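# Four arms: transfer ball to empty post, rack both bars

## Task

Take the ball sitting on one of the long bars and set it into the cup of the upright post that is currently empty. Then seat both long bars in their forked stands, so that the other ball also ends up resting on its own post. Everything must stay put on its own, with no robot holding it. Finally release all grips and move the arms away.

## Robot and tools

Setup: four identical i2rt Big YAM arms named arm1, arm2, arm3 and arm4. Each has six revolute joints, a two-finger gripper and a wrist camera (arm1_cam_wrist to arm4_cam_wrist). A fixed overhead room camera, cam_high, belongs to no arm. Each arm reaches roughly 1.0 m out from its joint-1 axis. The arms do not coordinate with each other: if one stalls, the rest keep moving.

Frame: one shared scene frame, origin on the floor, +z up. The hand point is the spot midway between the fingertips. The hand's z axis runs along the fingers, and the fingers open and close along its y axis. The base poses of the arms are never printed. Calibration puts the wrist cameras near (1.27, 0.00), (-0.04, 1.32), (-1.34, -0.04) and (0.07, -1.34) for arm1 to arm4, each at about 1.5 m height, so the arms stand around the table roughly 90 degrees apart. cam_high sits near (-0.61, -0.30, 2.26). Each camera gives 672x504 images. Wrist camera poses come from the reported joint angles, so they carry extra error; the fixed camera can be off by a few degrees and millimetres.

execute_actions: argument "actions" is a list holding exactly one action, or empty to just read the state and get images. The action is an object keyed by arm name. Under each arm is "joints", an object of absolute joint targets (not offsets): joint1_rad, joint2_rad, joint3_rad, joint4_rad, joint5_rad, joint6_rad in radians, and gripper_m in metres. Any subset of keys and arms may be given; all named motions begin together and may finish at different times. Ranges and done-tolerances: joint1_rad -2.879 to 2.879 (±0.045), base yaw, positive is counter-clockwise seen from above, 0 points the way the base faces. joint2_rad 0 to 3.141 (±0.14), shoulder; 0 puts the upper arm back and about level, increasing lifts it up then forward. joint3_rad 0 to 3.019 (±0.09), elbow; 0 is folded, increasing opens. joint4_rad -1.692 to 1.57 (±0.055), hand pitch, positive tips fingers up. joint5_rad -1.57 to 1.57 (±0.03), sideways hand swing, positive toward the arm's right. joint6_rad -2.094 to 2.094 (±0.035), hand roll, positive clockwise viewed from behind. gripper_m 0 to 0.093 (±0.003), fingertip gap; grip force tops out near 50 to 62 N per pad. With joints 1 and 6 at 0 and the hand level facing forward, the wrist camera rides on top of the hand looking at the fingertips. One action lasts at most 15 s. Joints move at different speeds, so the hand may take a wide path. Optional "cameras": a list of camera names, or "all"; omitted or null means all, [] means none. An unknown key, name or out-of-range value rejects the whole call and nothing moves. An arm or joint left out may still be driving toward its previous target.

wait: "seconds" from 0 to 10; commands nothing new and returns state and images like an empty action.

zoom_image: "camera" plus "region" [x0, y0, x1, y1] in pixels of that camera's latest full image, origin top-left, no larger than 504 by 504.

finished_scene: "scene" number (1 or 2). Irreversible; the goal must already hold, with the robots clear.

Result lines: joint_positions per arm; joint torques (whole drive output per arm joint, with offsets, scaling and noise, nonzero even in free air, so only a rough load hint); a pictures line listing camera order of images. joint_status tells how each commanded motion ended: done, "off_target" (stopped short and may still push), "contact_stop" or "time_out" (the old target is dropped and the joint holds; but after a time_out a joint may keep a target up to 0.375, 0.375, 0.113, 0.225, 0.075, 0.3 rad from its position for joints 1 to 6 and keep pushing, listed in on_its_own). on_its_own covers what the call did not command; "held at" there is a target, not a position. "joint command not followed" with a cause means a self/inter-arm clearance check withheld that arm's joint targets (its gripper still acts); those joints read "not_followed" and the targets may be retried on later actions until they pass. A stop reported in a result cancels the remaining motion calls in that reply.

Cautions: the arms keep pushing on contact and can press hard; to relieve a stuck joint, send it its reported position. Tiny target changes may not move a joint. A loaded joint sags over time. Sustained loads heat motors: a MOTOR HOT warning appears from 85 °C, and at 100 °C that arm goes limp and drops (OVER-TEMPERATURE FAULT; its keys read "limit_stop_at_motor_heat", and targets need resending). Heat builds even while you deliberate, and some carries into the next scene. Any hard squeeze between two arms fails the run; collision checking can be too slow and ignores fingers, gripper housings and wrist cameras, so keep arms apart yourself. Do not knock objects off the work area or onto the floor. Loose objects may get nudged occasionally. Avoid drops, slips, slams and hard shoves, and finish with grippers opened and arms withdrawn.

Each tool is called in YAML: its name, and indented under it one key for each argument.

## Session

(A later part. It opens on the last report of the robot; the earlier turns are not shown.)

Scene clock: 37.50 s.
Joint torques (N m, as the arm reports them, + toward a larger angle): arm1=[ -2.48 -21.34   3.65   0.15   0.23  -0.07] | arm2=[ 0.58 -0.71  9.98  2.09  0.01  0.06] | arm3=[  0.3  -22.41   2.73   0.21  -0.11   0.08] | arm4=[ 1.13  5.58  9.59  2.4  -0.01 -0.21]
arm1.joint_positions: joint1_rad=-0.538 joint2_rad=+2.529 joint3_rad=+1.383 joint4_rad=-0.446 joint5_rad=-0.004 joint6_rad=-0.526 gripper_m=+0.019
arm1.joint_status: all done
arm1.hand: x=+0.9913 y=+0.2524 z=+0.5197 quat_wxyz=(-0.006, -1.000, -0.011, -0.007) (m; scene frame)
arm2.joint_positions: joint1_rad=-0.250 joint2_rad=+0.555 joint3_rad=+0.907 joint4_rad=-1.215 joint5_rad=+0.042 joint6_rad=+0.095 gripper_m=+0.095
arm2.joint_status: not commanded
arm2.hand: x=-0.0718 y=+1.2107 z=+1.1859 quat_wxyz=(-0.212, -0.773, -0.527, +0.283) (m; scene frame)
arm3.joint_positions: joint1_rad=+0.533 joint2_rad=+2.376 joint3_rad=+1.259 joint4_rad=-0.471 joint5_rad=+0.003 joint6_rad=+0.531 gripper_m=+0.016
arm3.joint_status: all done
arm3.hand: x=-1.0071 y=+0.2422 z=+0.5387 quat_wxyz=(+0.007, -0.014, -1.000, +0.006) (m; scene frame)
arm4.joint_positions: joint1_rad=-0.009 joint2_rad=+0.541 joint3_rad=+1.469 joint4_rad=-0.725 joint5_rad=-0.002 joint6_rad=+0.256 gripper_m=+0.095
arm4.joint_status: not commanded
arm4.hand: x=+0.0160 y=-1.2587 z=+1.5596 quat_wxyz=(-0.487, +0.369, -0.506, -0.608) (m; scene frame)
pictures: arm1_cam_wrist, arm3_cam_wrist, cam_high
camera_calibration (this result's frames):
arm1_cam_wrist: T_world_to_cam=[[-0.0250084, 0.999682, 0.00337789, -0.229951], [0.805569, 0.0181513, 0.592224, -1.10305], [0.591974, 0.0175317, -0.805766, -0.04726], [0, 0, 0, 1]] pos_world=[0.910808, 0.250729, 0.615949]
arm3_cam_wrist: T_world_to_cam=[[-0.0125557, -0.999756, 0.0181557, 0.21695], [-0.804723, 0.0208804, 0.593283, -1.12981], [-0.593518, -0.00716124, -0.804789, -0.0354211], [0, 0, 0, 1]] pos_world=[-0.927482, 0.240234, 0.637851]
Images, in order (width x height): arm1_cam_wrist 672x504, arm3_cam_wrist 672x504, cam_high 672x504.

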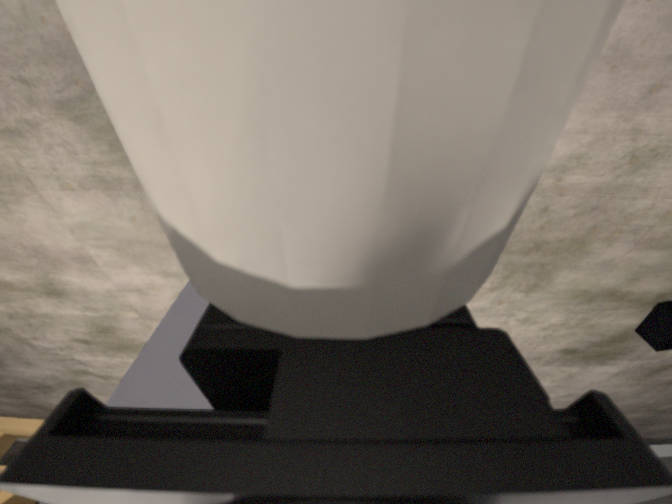

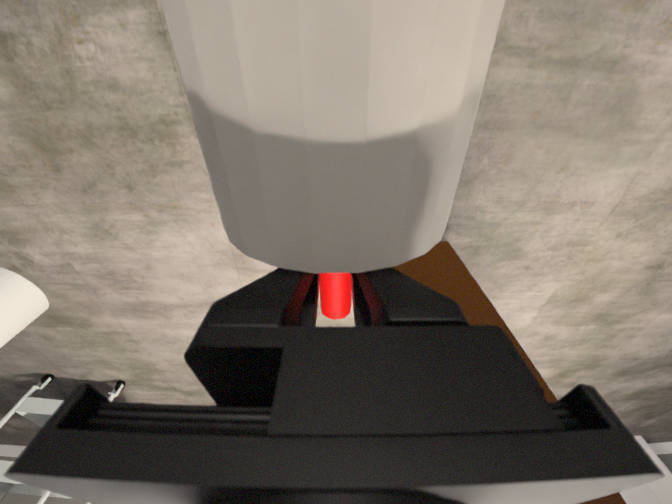

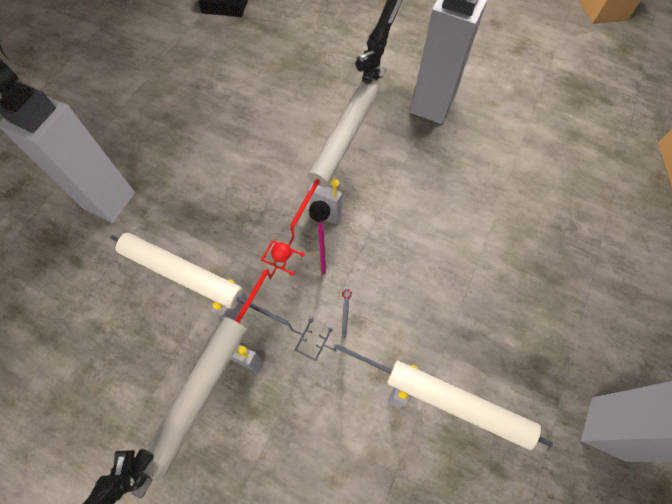

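execute_actions:
  actions:
    - {"arm1":{"joints":{"joint1_rad":-0.55,"joint2_rad":2.27,"joint3_rad":1.304,"joint4_rad":-0.579}},"arm3":{"joints":{"joint1_rad":0.547,"joint2_rad":2.11,"joint3_rad":1.21,"joint4_rad":-0.642}}}
  cameras: []

execute_actions:
  actions:
    - {"arm1":{"joints":{"joint2_rad":2.08,"joint3_rad":1.28,"joint4_rad":-0.742}},"arm3":{"joints":{"joint2_rad":1.935,"joint3_rad":1.222,"joint4_rad":-0.831}}}
  cameras: []

execute_actions:
  actions:
    - {"arm1":{"joints":{"joint2_rad":1.91,"joint3_rad":1.33,"joint4_rad":-0.955}},"arm3":{"joints":{"joint2_rad":1.785,"joint3_rad":1.31,"joint4_rad":-1.059}}}
  cameras: ["cam_high","arm1_cam_wrist","arm3_cam_wrist"]

Scene clock: 38.73 s.
Joint torques (N m, as the arm reports them, + toward a larger angle): arm1=[ -1.87 -20.93   5.26   0.39   0.06   0.02] | arm2=[ 1.21 -0.98  9.98  2.14  0.05  0.1 ] | arm3=[ -0.7  -20.85   4.29   0.55   0.03   0.08] | arm4=[ 1.13  5.59  9.58  2.41 -0.01 -0.21]
arm1.joint_positions: joint1_rad=-0.549 joint2_rad=+2.298 joint3_rad=+1.294 joint4_rad=-0.578 joint5_rad=+0.000 joint6_rad=-0.535 gripper_m=+0.019
arm1.joint_status: all done
arm1.hand: x=+0.9913 y=+0.2598 z=+0.6212 quat_wxyz=(-0.002, -1.000, -0.010, -0.004) (m; scene frame)
arm2.joint_positions: joint1_rad=-0.250 joint2_rad=+0.555 joint3_rad=+0.907 joint4_rad=-1.215 joint5_rad=+0.042 joint6_rad=+0.095 gripper_m=+0.095
arm2.joint_status: not commanded
arm2.hand: x=-0.0718 y=+1.2107 z=+1.1859 quat_wxyz=(-0.212, -0.773, -0.527, +0.283) (m; scene frame)
arm3.joint_positions: joint1_rad=+0.547 joint2_rad=+2.143 joint3_rad=+1.205 joint4_rad=-0.636 joint5_rad=-0.001 joint6_rad=+0.531 gripper_m=+0.016
arm3.joint_status: all done
arm3.hand: x=-1.0072 y=+0.2511 z=+0.6423 quat_wxyz=(+0.002, -0.007, -1.000, +0.001) (m; scene frame)
arm4.joint_positions: joint1_rad=-0.009 joint2_rad=+0.541 joint3_rad=+1.469 joint4_rad=-0.725 joint5_rad=-0.002 joint6_rad=+0.256 gripper_m=+0.095
arm4.joint_status: not commanded
arm4.hand: x=+0.0160 y=-1.2587 z=+1.5596 quat_wxyz=(-0.487, +0.369, -0.506, -0.608) (m; scene frame)
pictures: none
No camera images: the call's "cameras" was empty. Leave "cameras" out to get every camera's image.

Scene clock: 39.73 s.
Joint torques (N m, as the arm reports them, + toward a larger angle): arm1=[ -2.48 -19.81   6.53   0.51   0.03  -0.01] | arm2=[ 0.98 -0.09  9.8   2.36  0.05  0.06] | arm3=[  0.11 -19.71   6.11   0.42  -0.07   0.05] | arm4=[ 1.11  5.58  9.58  2.39 -0.01 -0.21]
arm1.joint_positions: joint1_rad=-0.546 joint2_rad=+2.104 joint3_rad=+1.268 joint4_rad=-0.744 joint5_rad=+0.001 joint6_rad=-0.534 gripper_m=+0.019
arm1.joint_status: all done
arm1.hand: x=+0.9906 y=+0.2584 z=+0.7142 quat_wxyz=(-0.001, -1.000, -0.011, -0.003) (m; scene frame)
arm2.joint_positions: joint1_rad=-0.250 joint2_rad=+0.555 joint3_rad=+0.907 joint4_rad=-1.215 joint5_rad=+0.042 joint6_rad=+0.095 gripper_m=+0.095
arm2.joint_status: not commanded
arm2.hand: x=-0.0718 y=+1.2107 z=+1.1859 quat_wxyz=(-0.212, -0.773, -0.527, +0.283) (m; scene frame)
arm3.joint_positions: joint1_rad=+0.543 joint2_rad=+1.962 joint3_rad=+1.205 joint4_rad=-0.822 joint5_rad=+0.001 joint6_rad=+0.531 gripper_m=+0.016
arm3.joint_status: all done
arm3.hand: x=-1.0099 y=+0.2469 z=+0.7303 quat_wxyz=(+0.004, -0.009, -1.000, +0.003) (m; scene frame)
arm4.joint_positions: joint1_rad=-0.009 joint2_rad=+0.541 joint3_rad=+1.469 joint4_rad=-0.725 joint5_rad=-0.002 joint6_rad=+0.256 gripper_m=+0.095
arm4.joint_status: not commanded
arm4.hand: x=+0.0160 y=-1.2587 z=+1.5596 quat_wxyz=(-0.487, +0.369, -0.506, -0.608) (m; scene frame)
pictures: none
No camera images: the call's "cameras" was empty. Leave "cameras" out to get every camera's image.

Scene clock: 40.77 s.
Joint torques (N m, as the arm reports them, + toward a larger angle): arm1=[ -2.68 -18.45   9.47   0.01   0.19   0.  ] | arm2=[ 1.11 -0.74  9.77  1.95  0.01  0.08] | arm3=[ -0.08 -18.55   8.67  -0.13  -0.19   0.09] | arm4=[ 1.13  5.6   9.59  2.4  -0.01 -0.21]
arm1.joint_positions: joint1_rad=-0.544 joint2_rad=+1.928 joint3_rad=+1.293 joint4_rad=-0.944 joint5_rad=-0.003 joint6_rad=-0.534 gripper_m=+0.019
arm1.joint_status: all done
arm1.hand: x=+0.9931 y=+0.2548 z=+0.8098 quat_wxyz=(-0.003, -1.000, -0.013, -0.002) (m; scene frame)
arm2.joint_positions: joint1_rad=-0.250 joint2_rad=+0.555 joint3_rad=+0.907 joint4_rad=-1.215 joint5_rad=+0.042 joint6_rad=+0.095 gripper_m=+0.095
arm2.joint_status: not commanded
arm2.hand: x=-0.0718 y=+1.2107 z=+1.1859 quat_wxyz=(-0.212, -0.773, -0.527, +0.283) (m; scene frame)
arm3.joint_positions: joint1_rad=+0.541 joint2_rad=+1.804 joint3_rad=+1.269 joint4_rad=-1.036 joint5_rad=+0.007 joint6_rad=+0.531 gripper_m=+0.016
arm3.joint_status: all done
arm3.hand: x=-1.0095 y=+0.2451 z=+0.8267 quat_wxyz=(-0.001, -0.010, -1.000, +0.003) (m; scene frame)
arm4.joint_positions: joint1_rad=-0.009 joint2_rad=+0.541 joint3_rad=+1.469 joint4_rad=-0.725 joint5_rad=-0.002 joint6_rad=+0.256 gripper_m=+0.095
arm4.joint_status: not commanded
arm4.hand: x=+0.0160 y=-1.2587 z=+1.5596 quat_wxyz=(-0.487, +0.369, -0.506, -0.608) (m; scene frame)
pictures: arm1_cam_wrist, arm3_cam_wrist, cam_high
camera_calibration (this result's frames):
arm1_cam_wrist: T_world_to_cam=[[-0.0272318, 0.999578, 0.0101542, -0.236548], [0.811636, 0.0161797, 0.58394, -1.27519], [0.583529, 0.0241432, -0.811734, 0.196878], [0, 0, 0, 1]] pos_world=[0.913664, 0.252327, 0.906848]
arm3_cam_wrist: T_world_to_cam=[[-0.00438598, -0.99991, 0.0126817, 0.227415], [-0.814636, 0.0109277, 0.579869, -1.29911], [-0.579956, -0.00778771, -0.814611, 0.216895], [0, 0, 0, 1]] pos_world=[-0.931511, 0.24328, 0.927112]
Images, in order (width x height): arm1_cam_wrist 672x504, arm3_cam_wrist 672x504, cam_high 672x504.

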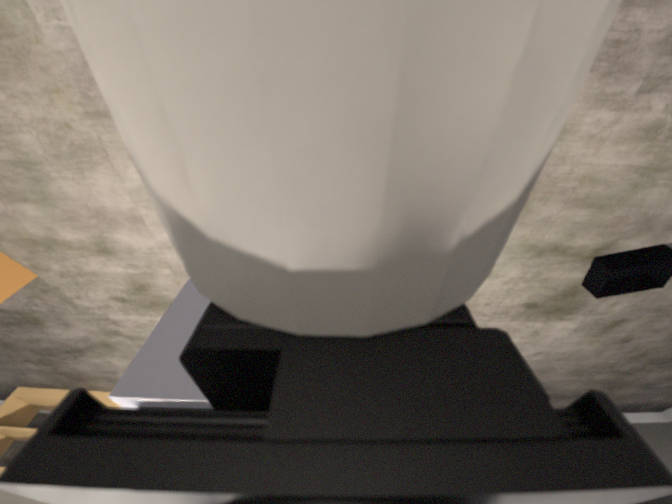

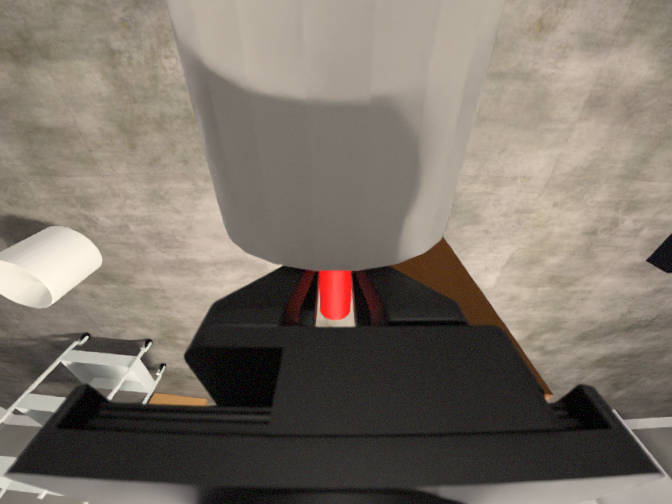

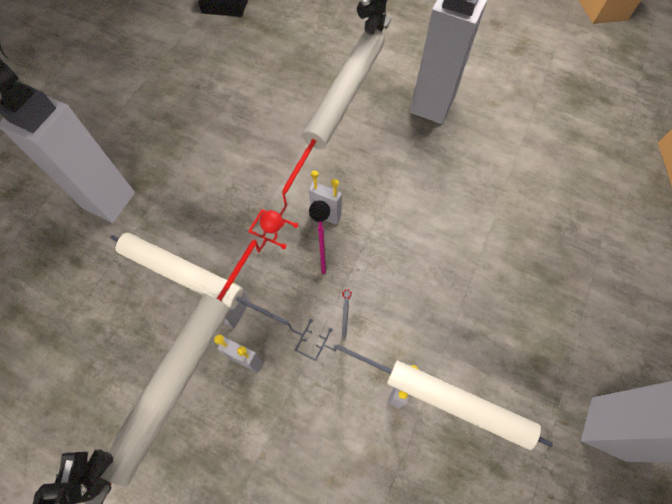

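execute_actions:
  actions:
    - {"arm1":{"joints":{"joint2_rad":1.845,"joint3_rad":1.385,"joint4_rad":-1.08}},"arm3":{"joints":{"joint2_rad":1.73,"joint3_rad":1.39,"joint4_rad":-1.185}},"arm4":{"joints":{"joint1_rad":0.1,"joint2_rad":2.5,"joint3_rad":1.384,"joint4_rad":1.5,"joint5_rad":0,"joint6_rad":0}}}
  cameras: ["arm4_cam_wrist"]

Scene clock: 43.57 s.
Joint torques (N m, as the arm reports them, + toward a larger angle): arm1=[ -2.62 -20.37  10.41  -0.6    0.37   0.  ] | arm2=[ 0.91 -1.89  9.69  1.89  0.01  0.06] | arm3=[  0.5  -21.82  10.04  -0.34  -0.17   0.11] | arm4=[  1.31 -16.19   7.11   2.25  -0.02  -0.29]
arm1.joint_positions: joint1_rad=-0.544 joint2_rad=+1.886 joint3_rad=+1.339 joint4_rad=-1.054 joint5_rad=-0.007 joint6_rad=-0.534 gripper_m=+0.019
arm1.joint_status: all done
arm1.hand: x=+0.9932 y=+0.2541 z=+0.8464 quat_wxyz=(-0.010, -1.000, -0.012, -0.010) (m; scene frame)
arm2.joint_positions: joint1_rad=-0.250 joint2_rad=+0.555 joint3_rad=+0.907 joint4_rad=-1.215 joint5_rad=+0.042 joint6_rad=+0.095 gripper_m=+0.095
arm2.joint_status: not commanded
arm2.hand: x=-0.0718 y=+1.2107 z=+1.1859 quat_wxyz=(-0.212, -0.773, -0.527, +0.283) (m; scene frame)
arm3.joint_positions: joint1_rad=+0.541 joint2_rad=+1.785 joint3_rad=+1.333 joint4_rad=-1.155 joint5_rad=+0.005 joint6_rad=+0.531 gripper_m=+0.016
arm3.joint_status: all done
arm3.hand: x=-1.0102 y=+0.2450 z=+0.8577 quat_wxyz=(+0.015, -0.010, -1.000, +0.011) (m; scene frame)
arm4.joint_positions: joint1_rad=+0.092 joint2_rad=+2.498 joint3_rad=+1.374 joint4_rad=+1.475 joint5_rad=-0.001 joint6_rad=+0.010 gripper_m=+0.095
arm4.joint_status: all done
arm4.hand: x=-0.0417 y=-0.6901 z=+0.8723 quat_wxyz=(-0.561, +0.408, -0.393, -0.603) (m; scene frame)
pictures: arm4_cam_wrist
camera_calibration (this result's frames):
arm4_cam_wrist: T_world_to_cam=[[0.997109, 0.074268, -0.0160726, 0.111962], [0.0037307, -0.259109, -0.965841, 0.671326], [-0.0758957, 0.962988, -0.258637, 1.00964], [0, 0, 0, 1]] pos_world=[-0.0375162, -0.806636, 0.911323]
Images, in order (width x height): arm4_cam_wrist 672x504.

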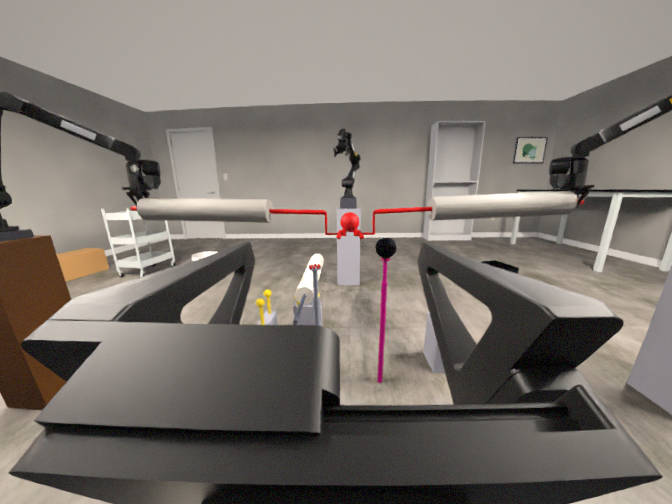

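Great view.

zoom_image:
  camera: "arm4_cam_wrist"
  region: [270, 180, 430, 300]

Region (270, 180, 430, 300) of arm4_cam_wrist's 672x504 image, scaled by 3.150, with more detail than that image has; it fills the top 378 rows of this view, and the rest is white.

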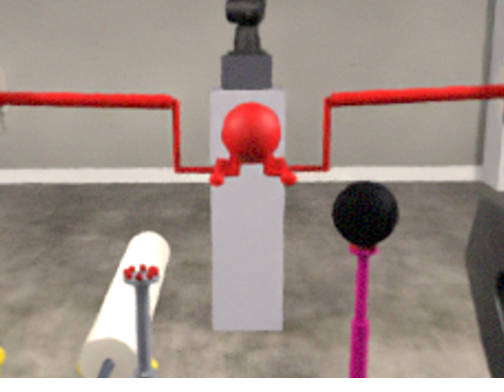

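execute_actions:
  actions:
    - {"arm1":{"joints":{"joint1_rad":-0.472,"joint2_rad":1.99,"joint3_rad":1.57,"joint4_rad":-1.146,"joint6_rad":-0.472}},"arm3":{"joints":{"joint1_rad":0.611,"joint2_rad":1.57,"joint3_rad":1.174,"joint4_rad":-1.153,"joint6_rad":0.611}}}
  cameras: ["arm4_cam_wrist"]

Scene clock: 45.30 s.
Joint torques (N m, as the arm reports them, + toward a larger angle): arm1=[ -2.76 -20.01  10.7   -0.87   0.63  -0.17] | arm2=[ 0.73 -0.47  9.79  2.07 -0.01  0.04] | arm3=[  0.25 -16.71   6.57   0.44  -0.08   0.1 ] | arm4=[  1.27 -16.19   7.1    2.25  -0.03  -0.28]
arm1.joint_positions: joint1_rad=-0.464 joint2_rad=+2.001 joint3_rad=+1.525 joint4_rad=-1.112 joint5_rad=-0.014 joint6_rad=-0.448 gripper_m=+0.019
arm1.joint_status: all done
arm1.hand: x=+0.9250 y=+0.2382 z=+0.8465 quat_wxyz=(-0.010, -1.000, -0.009, -0.004) (m; scene frame)
arm2.joint_positions: joint1_rad=-0.250 joint2_rad=+0.555 joint3_rad=+0.907 joint4_rad=-1.215 joint5_rad=+0.042 joint6_rad=+0.095 gripper_m=+0.095
arm2.joint_status: not commanded
arm2.hand: x=-0.0718 y=+1.2107 z=+1.1859 quat_wxyz=(-0.212, -0.773, -0.527, +0.283) (m; scene frame)
arm3.joint_positions: joint1_rad=+0.611 joint2_rad=+1.604 joint3_rad=+1.167 joint4_rad=-1.149 joint5_rad=+0.003 joint6_rad=+0.600 gripper_m=+0.016
arm3.joint_status: all done
arm3.hand: x=-1.0776 y=+0.2429 z=+0.8832 quat_wxyz=(+0.006, -0.010, -1.000, +0.006) (m; scene frame)
arm4.joint_positions: joint1_rad=+0.092 joint2_rad=+2.498 joint3_rad=+1.374 joint4_rad=+1.475 joint5_rad=-0.001 joint6_rad=+0.010 gripper_m=+0.095
arm4.joint_status: not commanded
arm4.hand: x=-0.0417 y=-0.6901 z=+0.8723 quat_wxyz=(-0.561, +0.408, -0.393, -0.603) (m; scene frame)
pictures: arm4_cam_wrist
camera_calibration (this result's frames):
arm4_cam_wrist: T_world_to_cam=[[0.997109, 0.074268, -0.0160726, 0.111962], [0.0037307, -0.259109, -0.965841, 0.671326], [-0.0758957, 0.962988, -0.258637, 1.00964], [0, 0, 0, 1]] pos_world=[-0.0375162, -0.806636, 0.911323]
Images, in order (width x height): arm4_cam_wrist 672x504.

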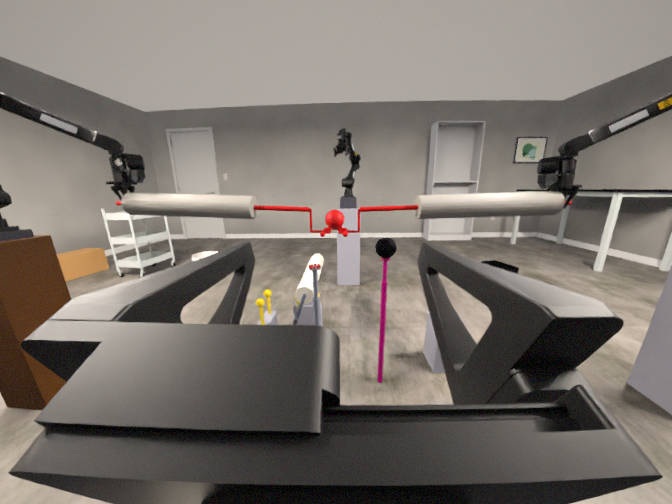

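execute_actions:
  actions:
    - {"arm1":{"joints":{"joint1_rad":-0.228,"joint2_rad":1.99,"joint3_rad":1.66,"joint4_rad":-1.19,"joint6_rad":-0.24}},"arm3":{"joints":{"joint1_rad":0.392,"joint2_rad":1.265,"joint3_rad":0.875,"joint4_rad":-1.144,"joint6_rad":0.385}}}
  cameras: ["arm4_cam_wrist"]

Scene clock: 46.73 s.
Joint torques (N m, as the arm reports them, + toward a larger angle): arm1=[ -2.08 -20.17  11.99   0.04   0.38  -0.15] | arm2=[ 0.96 -0.97  9.74  2.11  0.02  0.07] | arm3=[ 0.35 -9.37  7.3   0.51 -0.11  0.02] | arm4=[  1.3  -16.26   7.12   2.26  -0.03  -0.29]
arm1.joint_positions: joint1_rad=-0.229 joint2_rad=+2.002 joint3_rad=+1.601 joint4_rad=-1.179 joint5_rad=-0.007 joint6_rad=-0.218 gripper_m=+0.019
arm1.joint_status: all done
arm1.hand: x=+0.8700 y=+0.1131 z=+0.8725 quat_wxyz=(-0.004, -1.000, -0.012, -0.003) (m; scene frame)
arm2.joint_positions: joint1_rad=-0.250 joint2_rad=+0.555 joint3_rad=+0.907 joint4_rad=-1.215 joint5_rad=+0.042 joint6_rad=+0.095 gripper_m=+0.095
arm2.joint_status: not commanded
arm2.hand: x=-0.0718 y=+1.2107 z=+1.1859 quat_wxyz=(-0.212, -0.773, -0.527, +0.283) (m; scene frame)
arm3.joint_positions: joint1_rad=+0.380 joint2_rad=+1.287 joint3_rad=+0.862 joint4_rad=-1.134 joint5_rad=+0.003 joint6_rad=+0.382 gripper_m=+0.016
arm3.joint_status: all done
arm3.hand: x=-1.1379 y=+0.1127 z=+0.8937 quat_wxyz=(-0.006, -0.016, -1.000, +0.000) (m; scene frame)
arm4.joint_positions: joint1_rad=+0.092 joint2_rad=+2.498 joint3_rad=+1.374 joint4_rad=+1.475 joint5_rad=-0.001 joint6_rad=+0.010 gripper_m=+0.095
arm4.joint_status: not commanded
arm4.hand: x=-0.0417 y=-0.6901 z=+0.8723 quat_wxyz=(-0.561, +0.408, -0.393, -0.603) (m; scene frame)
pictures: arm4_cam_wrist
camera_calibration (this result's frames):
arm4_cam_wrist: T_world_to_cam=[[0.997109, 0.074268, -0.0160726, 0.111962], [0.0037307, -0.259109, -0.965841, 0.671326], [-0.0758957, 0.962988, -0.258637, 1.00964], [0, 0, 0, 1]] pos_world=[-0.0375162, -0.806636, 0.911323]
Images, in order (width x height): arm4_cam_wrist 672x504.

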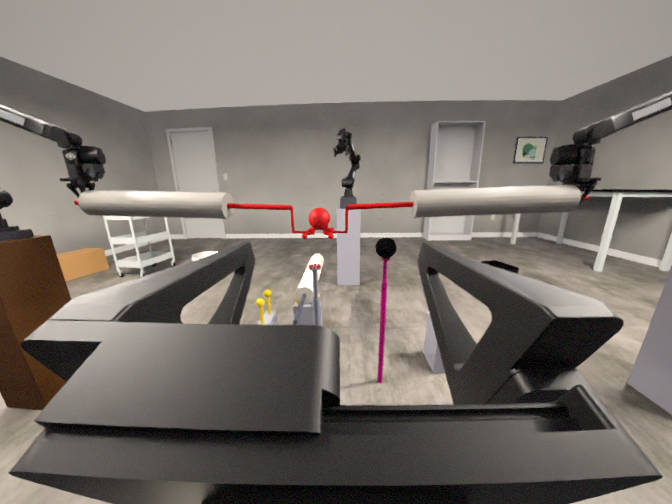

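execute_actions:
  actions:
    - {"arm1":{"joints":{"joint1_rad":-0.027,"joint2_rad":1.96,"joint3_rad":1.60,"joint4_rad":-1.15,"joint6_rad":-0.04}},"arm3":{"joints":{"joint1_rad":0.0,"joint2_rad":1.20,"joint3_rad":0.815,"joint4_rad":-1.155,"joint6_rad":0.0}}}
  cameras: ["arm4_cam_wrist","cam_high"]

zoom_image:
  camera: "arm4_cam_wrist"
  region: [240, 180, 400, 300]

zoom_image:
  camera: "cam_high"
  region: [260, 200, 420, 340]

Scene clock: 48.33 s.
Joint torques (N m, as the arm reports them, + toward a larger angle): arm1=[ -1.87 -22.61   9.71   0.51   0.38  -0.09] | arm2=[ 1.   -0.97  9.84  2.17 -0.01  0.09] | arm3=[ -0.08 -11.     7.29   0.72   0.06  -0.01] | arm4=[  1.31 -16.25   7.11   2.25  -0.03  -0.29]
arm1.joint_positions: joint1_rad=-0.030 joint2_rad=+2.002 joint3_rad=+1.572 joint4_rad=-1.151 joint5_rad=-0.007 joint6_rad=-0.023 gripper_m=+0.019
arm1.joint_status: all done
arm1.hand: x=+0.8637 y=-0.0034 z=+0.8623 quat_wxyz=(-0.003, -1.000, -0.014, -0.004) (m; scene frame)
arm2.joint_positions: joint1_rad=-0.250 joint2_rad=+0.555 joint3_rad=+0.907 joint4_rad=-1.215 joint5_rad=+0.042 joint6_rad=+0.095 gripper_m=+0.095
arm2.joint_status: not commanded
arm2.hand: x=-0.0718 y=+1.2107 z=+1.1859 quat_wxyz=(-0.212, -0.773, -0.527, +0.283) (m; scene frame)
arm3.joint_positions: joint1_rad=-0.002 joint2_rad=+1.236 joint3_rad=+0.799 joint4_rad=-1.152 joint5_rad=-0.003 joint6_rad=-0.003 gripper_m=+0.016
arm3.joint_status: all done
arm3.hand: x=-1.1470 y=-0.0097 z=+0.8872 quat_wxyz=(+0.009, -0.015, -1.000, -0.001) (m; scene frame)
arm4.joint_positions: joint1_rad=+0.092 joint2_rad=+2.498 joint3_rad=+1.374 joint4_rad=+1.475 joint5_rad=-0.001 joint6_rad=+0.010 gripper_m=+0.095
arm4.joint_status: not commanded
arm4.hand: x=-0.0417 y=-0.6901 z=+0.8723 quat_wxyz=(-0.561, +0.408, -0.393, -0.603) (m; scene frame)
pictures: arm4_cam_wrist, cam_high
camera_calibration (this result's frames):
arm4_cam_wrist: T_world_to_cam=[[0.997109, 0.074268, -0.0160726, 0.111962], [0.0037307, -0.259109, -0.965841, 0.671326], [-0.0758957, 0.962988, -0.258637, 1.00964], [0, 0, 0, 1]] pos_world=[-0.0375162, -0.806636, 0.911323]
Images, in order (width x height): arm4_cam_wrist 672x504, cam_high 672x504.

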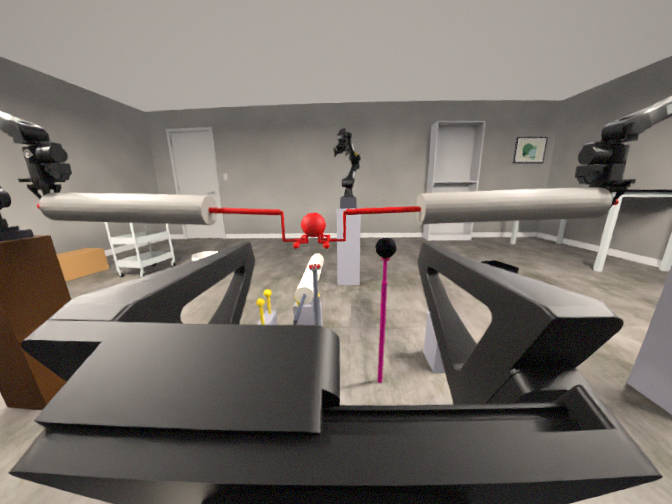

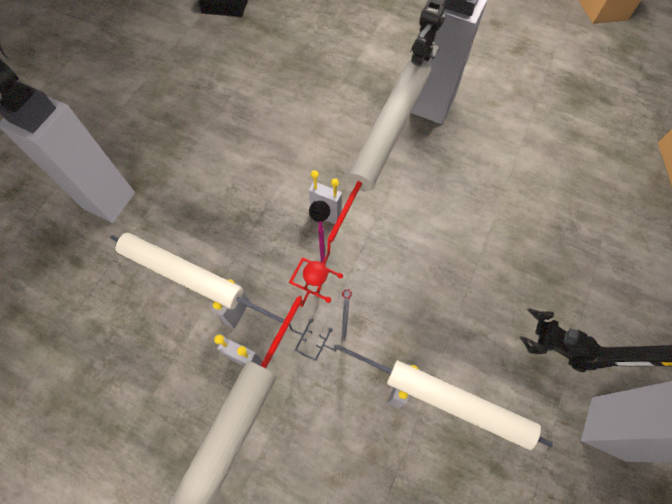

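Region (240, 180, 400, 300) of arm4_cam_wrist's 672x504 image, scaled by 3.150, with more detail than that image has; it fills the top 378 rows of this view, and the rest is white.

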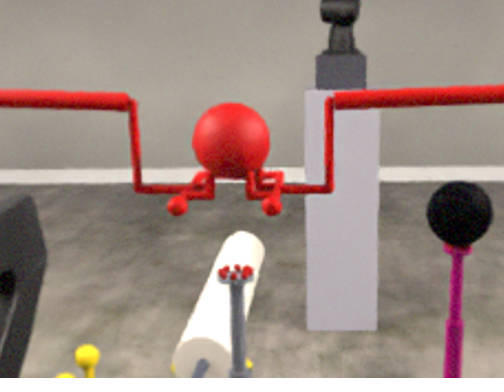

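Region (260, 200, 420, 340) of cam_high's 672x504 image, scaled by 3.150, with more detail than that image has; it fills the top 441 rows of this view, and the rest is white.

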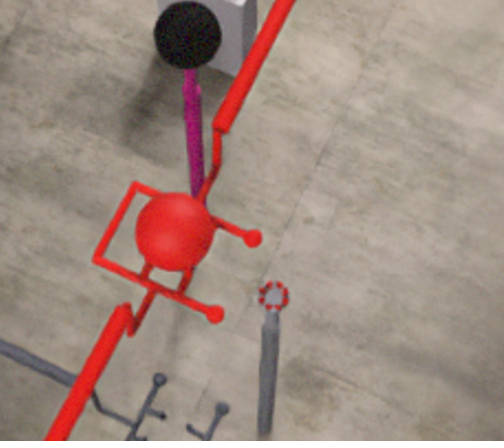

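execute_actions:
  actions:
    - {"arm1":{"joints":{"joint1_rad":0.18,"joint2_rad":1.96,"joint3_rad":1.585,"joint4_rad":-1.15,"joint6_rad":0.19}},"arm3":{"joints":{"joint1_rad":-0.374,"joint2_rad":1.3,"joint3_rad":0.885,"joint4_rad":-1.144,"joint6_rad":-0.38}}}
  cameras: ["arm4_cam_wrist","cam_high"]

zoom_image:
  camera: "arm4_cam_wrist"
  region: [240, 180, 400, 300]

zoom_image:
  camera: "cam_high"
  region: [260, 200, 420, 340]

Scene clock: 50.13 s.
Joint torques (N m, as the arm reports them, + toward a larger angle): arm1=[ -1.68 -22.7    8.98  -0.21   0.42   0.12] | arm2=[ 0.51 -0.59  9.71  2.08  0.01  0.04] | arm3=[-1.41 -8.89  7.97  0.02  0.35 -0.06] | arm4=[  1.32 -16.2    7.12   2.26  -0.03  -0.28]
arm1.joint_positions: joint1_rad=+0.174 joint2_rad=+2.002 joint3_rad=+1.566 joint4_rad=-1.133 joint5_rad=-0.007 joint6_rad=+0.184 gripper_m=+0.019
arm1.joint_status: all done
arm1.hand: x=+0.8744 y=-0.1229 z=+0.8603 quat_wxyz=(-0.003, -1.000, -0.012, +0.002) (m; scene frame)
arm2.joint_positions: joint1_rad=-0.250 joint2_rad=+0.555 joint3_rad=+0.907 joint4_rad=-1.215 joint5_rad=+0.042 joint6_rad=+0.095 gripper_m=+0.095
arm2.joint_status: not commanded
arm2.hand: x=-0.0718 y=+1.2107 z=+1.1859 quat_wxyz=(-0.212, -0.773, -0.527, +0.283) (m; scene frame)
arm3.joint_positions: joint1_rad=-0.368 joint2_rad=+1.310 joint3_rad=+0.862 joint4_rad=-1.120 joint5_rad=-0.011 joint6_rad=-0.375 gripper_m=+0.016
arm3.joint_status: all done
arm3.hand: x=-1.1410 y=-0.1284 z=+0.8867 quat_wxyz=(-0.003, -0.011, -1.000, -0.004) (m; scene frame)
arm4.joint_positions: joint1_rad=+0.092 joint2_rad=+2.498 joint3_rad=+1.374 joint4_rad=+1.475 joint5_rad=-0.001 joint6_rad=+0.010 gripper_m=+0.095
arm4.joint_status: not commanded
arm4.hand: x=-0.0417 y=-0.6901 z=+0.8723 quat_wxyz=(-0.561, +0.408, -0.393, -0.603) (m; scene frame)
pictures: arm4_cam_wrist, cam_high
camera_calibration (this result's frames):
arm4_cam_wrist: T_world_to_cam=[[0.997109, 0.074268, -0.0160726, 0.111962], [0.0037307, -0.259109, -0.965841, 0.671326], [-0.0758957, 0.962988, -0.258637, 1.00964], [0, 0, 0, 1]] pos_world=[-0.0375162, -0.806636, 0.911323]
Images, in order (width x height): arm4_cam_wrist 672x504, cam_high 672x504.

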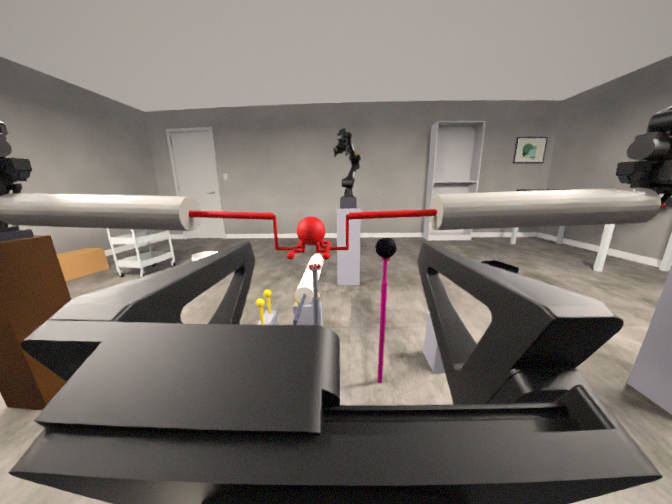

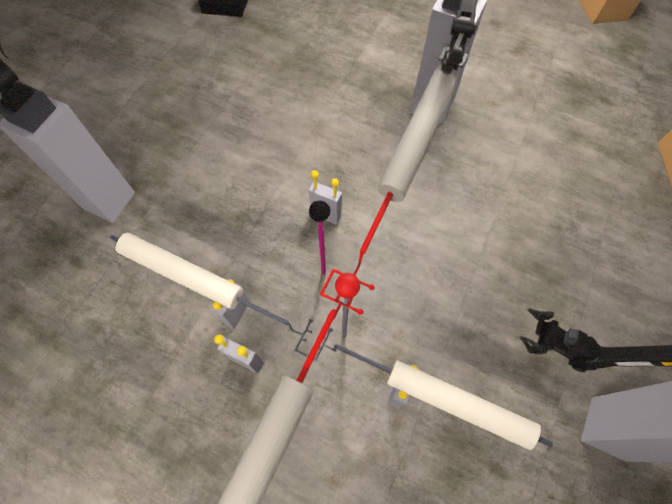

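Region (240, 180, 400, 300) of arm4_cam_wrist's 672x504 image, scaled by 3.150, with more detail than that image has; it fills the top 378 rows of this view, and the rest is white.

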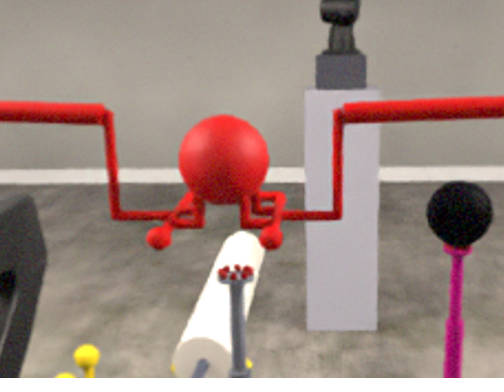

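Region (260, 200, 420, 340) of cam_high's 672x504 image, scaled by 3.150, with more detail than that image has; it fills the top 441 rows of this view, and the rest is white.

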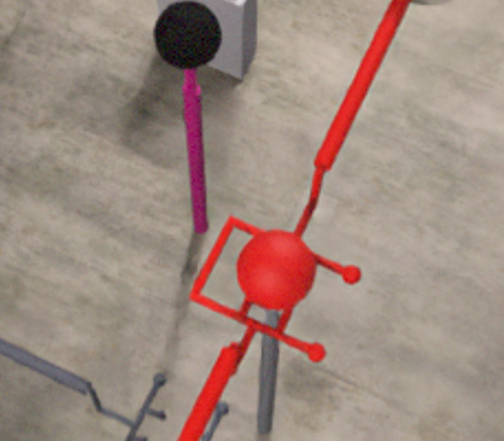

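execute_actions:
  actions:
    - {"arm1":{"joints":{"joint2_rad":2.002,"joint3_rad":1.48,"joint4_rad":-1.056}},"arm3":{"joints":{"joint1_rad":-0.365,"joint2_rad":1.415,"joint3_rad":0.84,"joint4_rad":-1.015}}}
  cameras: ["arm4_cam_wrist","cam_high"]

zoom_image:
  camera: "arm4_cam_wrist"
  region: [240, 180, 400, 300]

zoom_image:
  camera: "cam_high"
  region: [260, 200, 420, 340]

Scene clock: 51.53 s.
Joint torques (N m, as the arm reports them, + toward a larger angle): arm1=[ -1.65 -20.34   7.74  -0.33   0.36   0.16] | arm2=[ 0.48 -0.41  9.78  2.21  0.04  0.07] | arm3=[ -0.31 -11.62   5.5    0.29   0.42  -0.01] | arm4=[  1.29 -16.2    7.11   2.25  -0.03  -0.29]
arm1.joint_positions: joint1_rad=+0.174 joint2_rad=+2.022 joint3_rad=+1.473 joint4_rad=-1.035 joint5_rad=-0.006 joint6_rad=+0.181 gripper_m=+0.019
arm1.joint_status: all done
arm1.hand: x=+0.8921 y=-0.1188 z=+0.8176 quat_wxyz=(-0.001, -1.000, -0.014, -0.006) (m; scene frame)
arm2.joint_positions: joint1_rad=-0.250 joint2_rad=+0.555 joint3_rad=+0.907 joint4_rad=-1.215 joint5_rad=+0.042 joint6_rad=+0.095 gripper_m=+0.095
arm2.joint_status: not commanded
arm2.hand: x=-0.0718 y=+1.2107 z=+1.1859 quat_wxyz=(-0.212, -0.773, -0.527, +0.283) (m; scene frame)
arm3.joint_positions: joint1_rad=-0.362 joint2_rad=+1.433 joint3_rad=+0.846 joint4_rad=-0.996 joint5_rad=-0.013 joint6_rad=-0.377 gripper_m=+0.016
arm3.joint_status: all done
arm3.hand: x=-1.1238 y=-0.1331 z=+0.8419 quat_wxyz=(+0.003, -0.008, -1.000, -0.008) (m; scene frame)
arm4.joint_positions: joint1_rad=+0.092 joint2_rad=+2.498 joint3_rad=+1.374 joint4_rad=+1.475 joint5_rad=-0.001 joint6_rad=+0.010 gripper_m=+0.095
arm4.joint_status: not commanded
arm4.hand: x=-0.0417 y=-0.6901 z=+0.8723 quat_wxyz=(-0.561, +0.408, -0.393, -0.603) (m; scene frame)
pictures: arm4_cam_wrist, cam_high
camera_calibration (this result's frames):
arm4_cam_wrist: T_world_to_cam=[[0.997109, 0.074268, -0.0160726, 0.111962], [0.0037307, -0.259109, -0.965841, 0.671326], [-0.0758957, 0.962988, -0.258637, 1.00964], [0, 0, 0, 1]] pos_world=[-0.0375162, -0.806636, 0.911323]
Images, in order (width x height): arm4_cam_wrist 672x504, cam_high 672x504.

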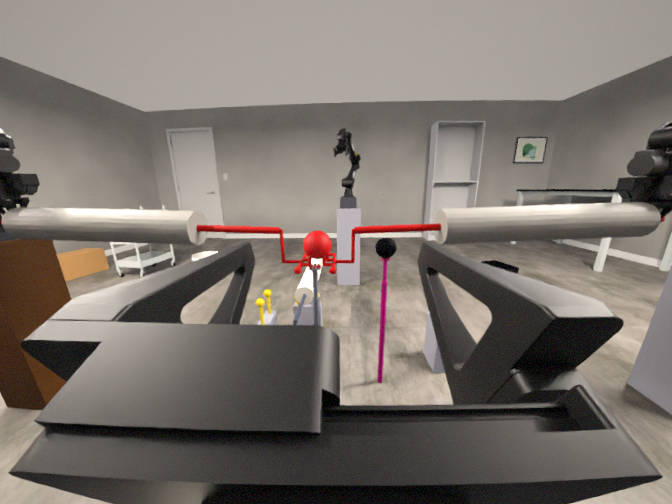

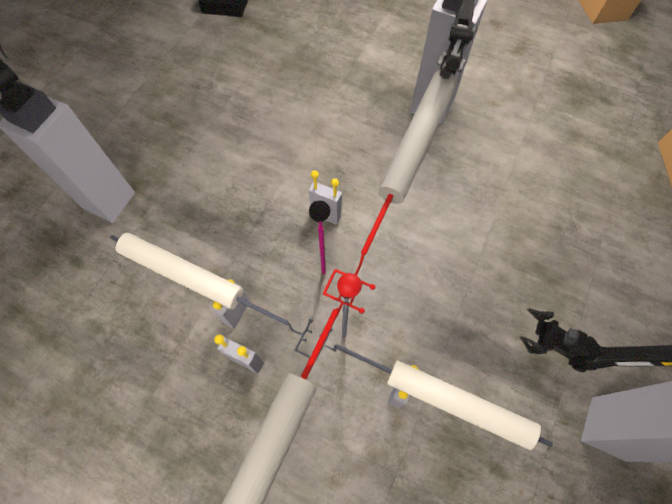

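Region (240, 180, 400, 300) of arm4_cam_wrist's 672x504 image, scaled by 3.150, with more detail than that image has; it fills the top 378 rows of this view, and the rest is white.

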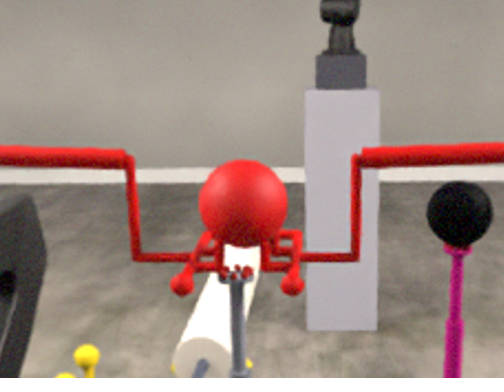

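Region (260, 200, 420, 340) of cam_high's 672x504 image, scaled by 3.150, with more detail than that image has; it fills the top 441 rows of this view, and the rest is white.

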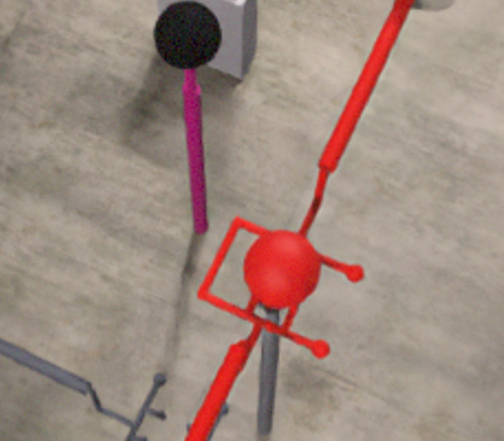

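execute_actions:
  actions:
    - {"arm1":{"joints":{"joint2_rad":2.035,"joint3_rad":1.505,"joint4_rad":-1.02}},"arm3":{"joints":{"joint1_rad":-0.355,"joint2_rad":1.415,"joint3_rad":0.80,"joint4_rad":-0.96}}}
  cameras: ["arm4_cam_wrist","cam_high"]

zoom_image:
  camera: "arm4_cam_wrist"
  region: [260, 200, 380, 290]

zoom_image:
  camera: "cam_high"
  region: [260, 200, 420, 340]

Scene clock: 52.77 s.
Joint torques (N m, as the arm reports them, + toward a larger angle): arm1=[ -1.82 -20.16   9.4   -0.15   0.35   0.16] | arm2=[ 0.84 -0.45  9.69  2.04  0.01  0.06] | arm3=[ -1.33 -10.95   5.13   0.25   0.44  -0.01] | arm4=[  1.33 -16.21   7.12   2.26  -0.02  -0.29]
arm1.joint_positions: joint1_rad=+0.174 joint2_rad=+2.049 joint3_rad=+1.473 joint4_rad=-1.004 joint5_rad=-0.006 joint6_rad=+0.181 gripper_m=+0.019
arm1.joint_status: all done
arm1.hand: x=+0.8883 y=-0.1196 z=+0.8026 quat_wxyz=(-0.001, -1.000, -0.014, -0.004) (m; scene frame)
arm2.joint_positions: joint1_rad=-0.250 joint2_rad=+0.555 joint3_rad=+0.907 joint4_rad=-1.215 joint5_rad=+0.042 joint6_rad=+0.095 gripper_m=+0.095
arm2.joint_status: not commanded
arm2.hand: x=-0.0718 y=+1.2107 z=+1.1859 quat_wxyz=(-0.212, -0.773, -0.527, +0.283) (m; scene frame)
arm3.joint_positions: joint1_rad=-0.354 joint2_rad=+1.433 joint3_rad=+0.809 joint4_rad=-0.944 joint5_rad=-0.012 joint6_rad=-0.377 gripper_m=+0.016
arm3.joint_status: all done
arm3.hand: x=-1.1271 y=-0.1288 z=+0.8302 quat_wxyz=(-0.003, -0.004, -1.000, -0.005) (m; scene frame)
arm4.joint_positions: joint1_rad=+0.092 joint2_rad=+2.498 joint3_rad=+1.374 joint4_rad=+1.475 joint5_rad=-0.001 joint6_rad=+0.010 gripper_m=+0.095
arm4.joint_status: not commanded
arm4.hand: x=-0.0417 y=-0.6901 z=+0.8723 quat_wxyz=(-0.561, +0.408, -0.393, -0.603) (m; scene frame)
pictures: arm4_cam_wrist, cam_high
camera_calibration (this result's frames):
arm4_cam_wrist: T_world_to_cam=[[0.997109, 0.074268, -0.0160726, 0.111962], [0.0037307, -0.259109, -0.965841, 0.671326], [-0.0758957, 0.962988, -0.258637, 1.00964], [0, 0, 0, 1]] pos_world=[-0.0375162, -0.806636, 0.911323]
Images, in order (width x height): arm4_cam_wrist 672x504, cam_high 672x504.

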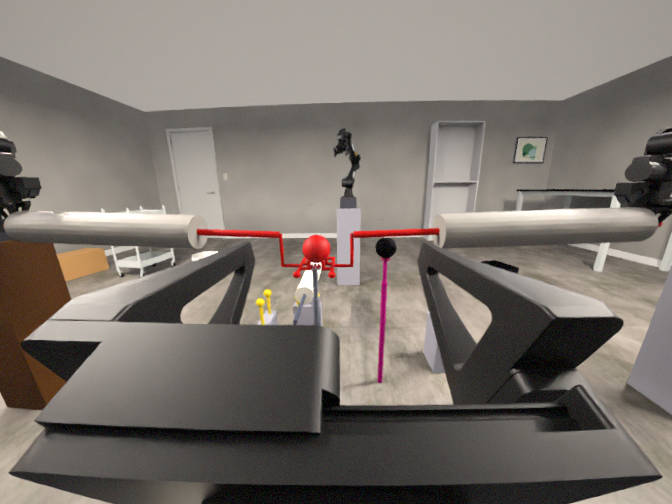

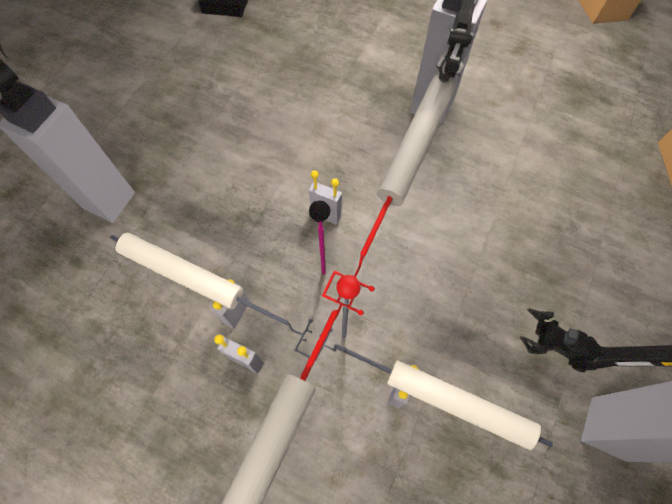

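Region (260, 200, 380, 290) of arm4_cam_wrist's 672x504 image, scaled by 4.200, with more detail than that image has; it fills the top 378 rows of this view, and the rest is white.

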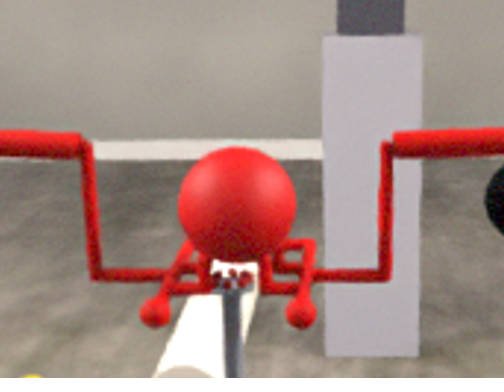

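Region (260, 200, 420, 340) of cam_high's 672x504 image, scaled by 3.150, with more detail than that image has; it fills the top 441 rows of this view, and the rest is white.

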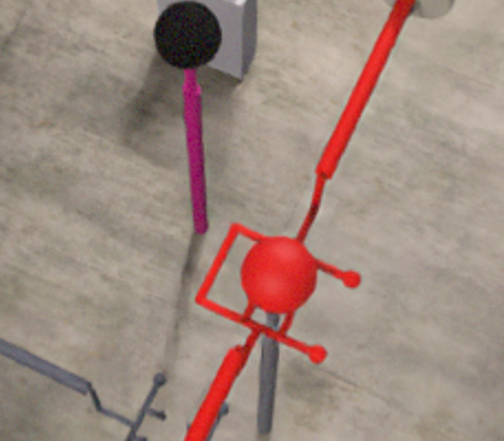

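execute_actions:
  actions:
    - {"arm1":{"joints":{"joint2_rad":2.08,"joint3_rad":1.50,"joint4_rad":-0.96}},"arm3":{"joints":{"joint2_rad":1.445,"joint3_rad":0.74,"joint4_rad":-0.875}}}
  cameras: ["arm4_cam_wrist","cam_high"]

zoom_image:
  camera: "arm4_cam_wrist"
  region: [260, 200, 380, 290]

zoom_image:
  camera: "cam_high"
  region: [260, 200, 420, 340]

Scene clock: 53.83 s.
Joint torques (N m, as the arm reports them, + toward a larger angle): arm1=[ -1.58 -20.58   8.84  -0.08   0.35   0.16] | arm2=[ 0.88 -1.01  9.97  1.96  0.02  0.08] | arm3=[-0.67 -8.68  4.48  0.5   0.4  -0.05] | arm4=[  1.32 -16.22   7.11   2.25  -0.03  -0.29]
arm1.joint_positions: joint1_rad=+0.174 joint2_rad=+2.096 joint3_rad=+1.473 joint4_rad=-0.946 joint5_rad=-0.006 joint6_rad=+0.181 gripper_m=+0.019
arm1.joint_status: all done
arm1.hand: x=+0.8819 y=-0.1209 z=+0.7760 quat_wxyz=(-0.002, -1.000, -0.014, +0.001) (m; scene frame)
arm2.joint_positions: joint1_rad=-0.250 joint2_rad=+0.555 joint3_rad=+0.907 joint4_rad=-1.215 joint5_rad=+0.042 joint6_rad=+0.095 gripper_m=+0.095
arm2.joint_status: not commanded
arm2.hand: x=-0.0718 y=+1.2107 z=+1.1859 quat_wxyz=(-0.212, -0.773, -0.527, +0.283) (m; scene frame)
arm3.joint_positions: joint1_rad=-0.354 joint2_rad=+1.441 joint3_rad=+0.753 joint4_rad=-0.860 joint5_rad=-0.013 joint6_rad=-0.377 gripper_m=+0.016
arm3.joint_status: all done
arm3.hand: x=-1.1334 y=-0.1261 z=+0.8107 quat_wxyz=(-0.013, -0.004, -1.000, -0.002) (m; scene frame)
arm4.joint_positions: joint1_rad=+0.092 joint2_rad=+2.498 joint3_rad=+1.374 joint4_rad=+1.475 joint5_rad=-0.001 joint6_rad=+0.010 gripper_m=+0.095
arm4.joint_status: not commanded
arm4.hand: x=-0.0417 y=-0.6901 z=+0.8723 quat_wxyz=(-0.561, +0.408, -0.393, -0.603) (m; scene frame)
pictures: arm4_cam_wrist, cam_high
camera_calibration (this result's frames):
arm4_cam_wrist: T_world_to_cam=[[0.997109, 0.074268, -0.0160726, 0.111962], [0.0037307, -0.259109, -0.965841, 0.671326], [-0.0758957, 0.962988, -0.258637, 1.00964], [0, 0, 0, 1]] pos_world=[-0.0375162, -0.806636, 0.911323]
Images, in order (width x height): arm4_cam_wrist 672x504, cam_high 672x504.

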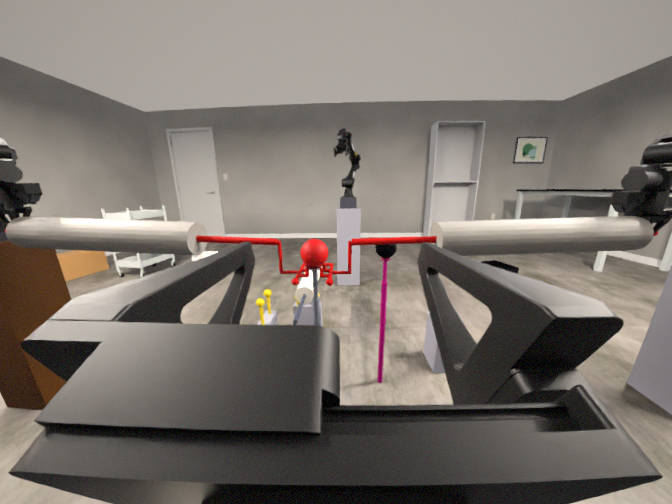

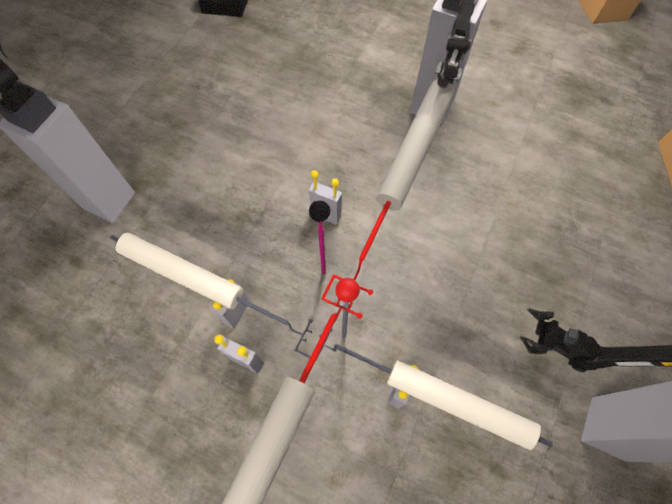

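Region (260, 200, 380, 290) of arm4_cam_wrist's 672x504 image, scaled by 4.200, with more detail than that image has; it fills the top 378 rows of this view, and the rest is white.

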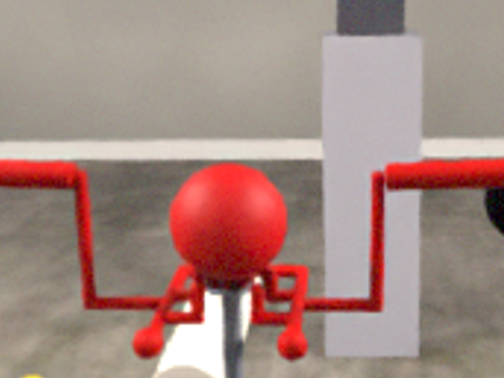

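Region (260, 200, 420, 340) of cam_high's 672x504 image, scaled by 3.150, with more detail than that image has; it fills the top 441 rows of this view, and the rest is white.

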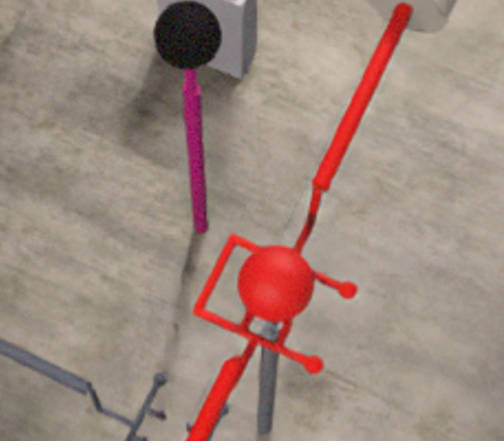

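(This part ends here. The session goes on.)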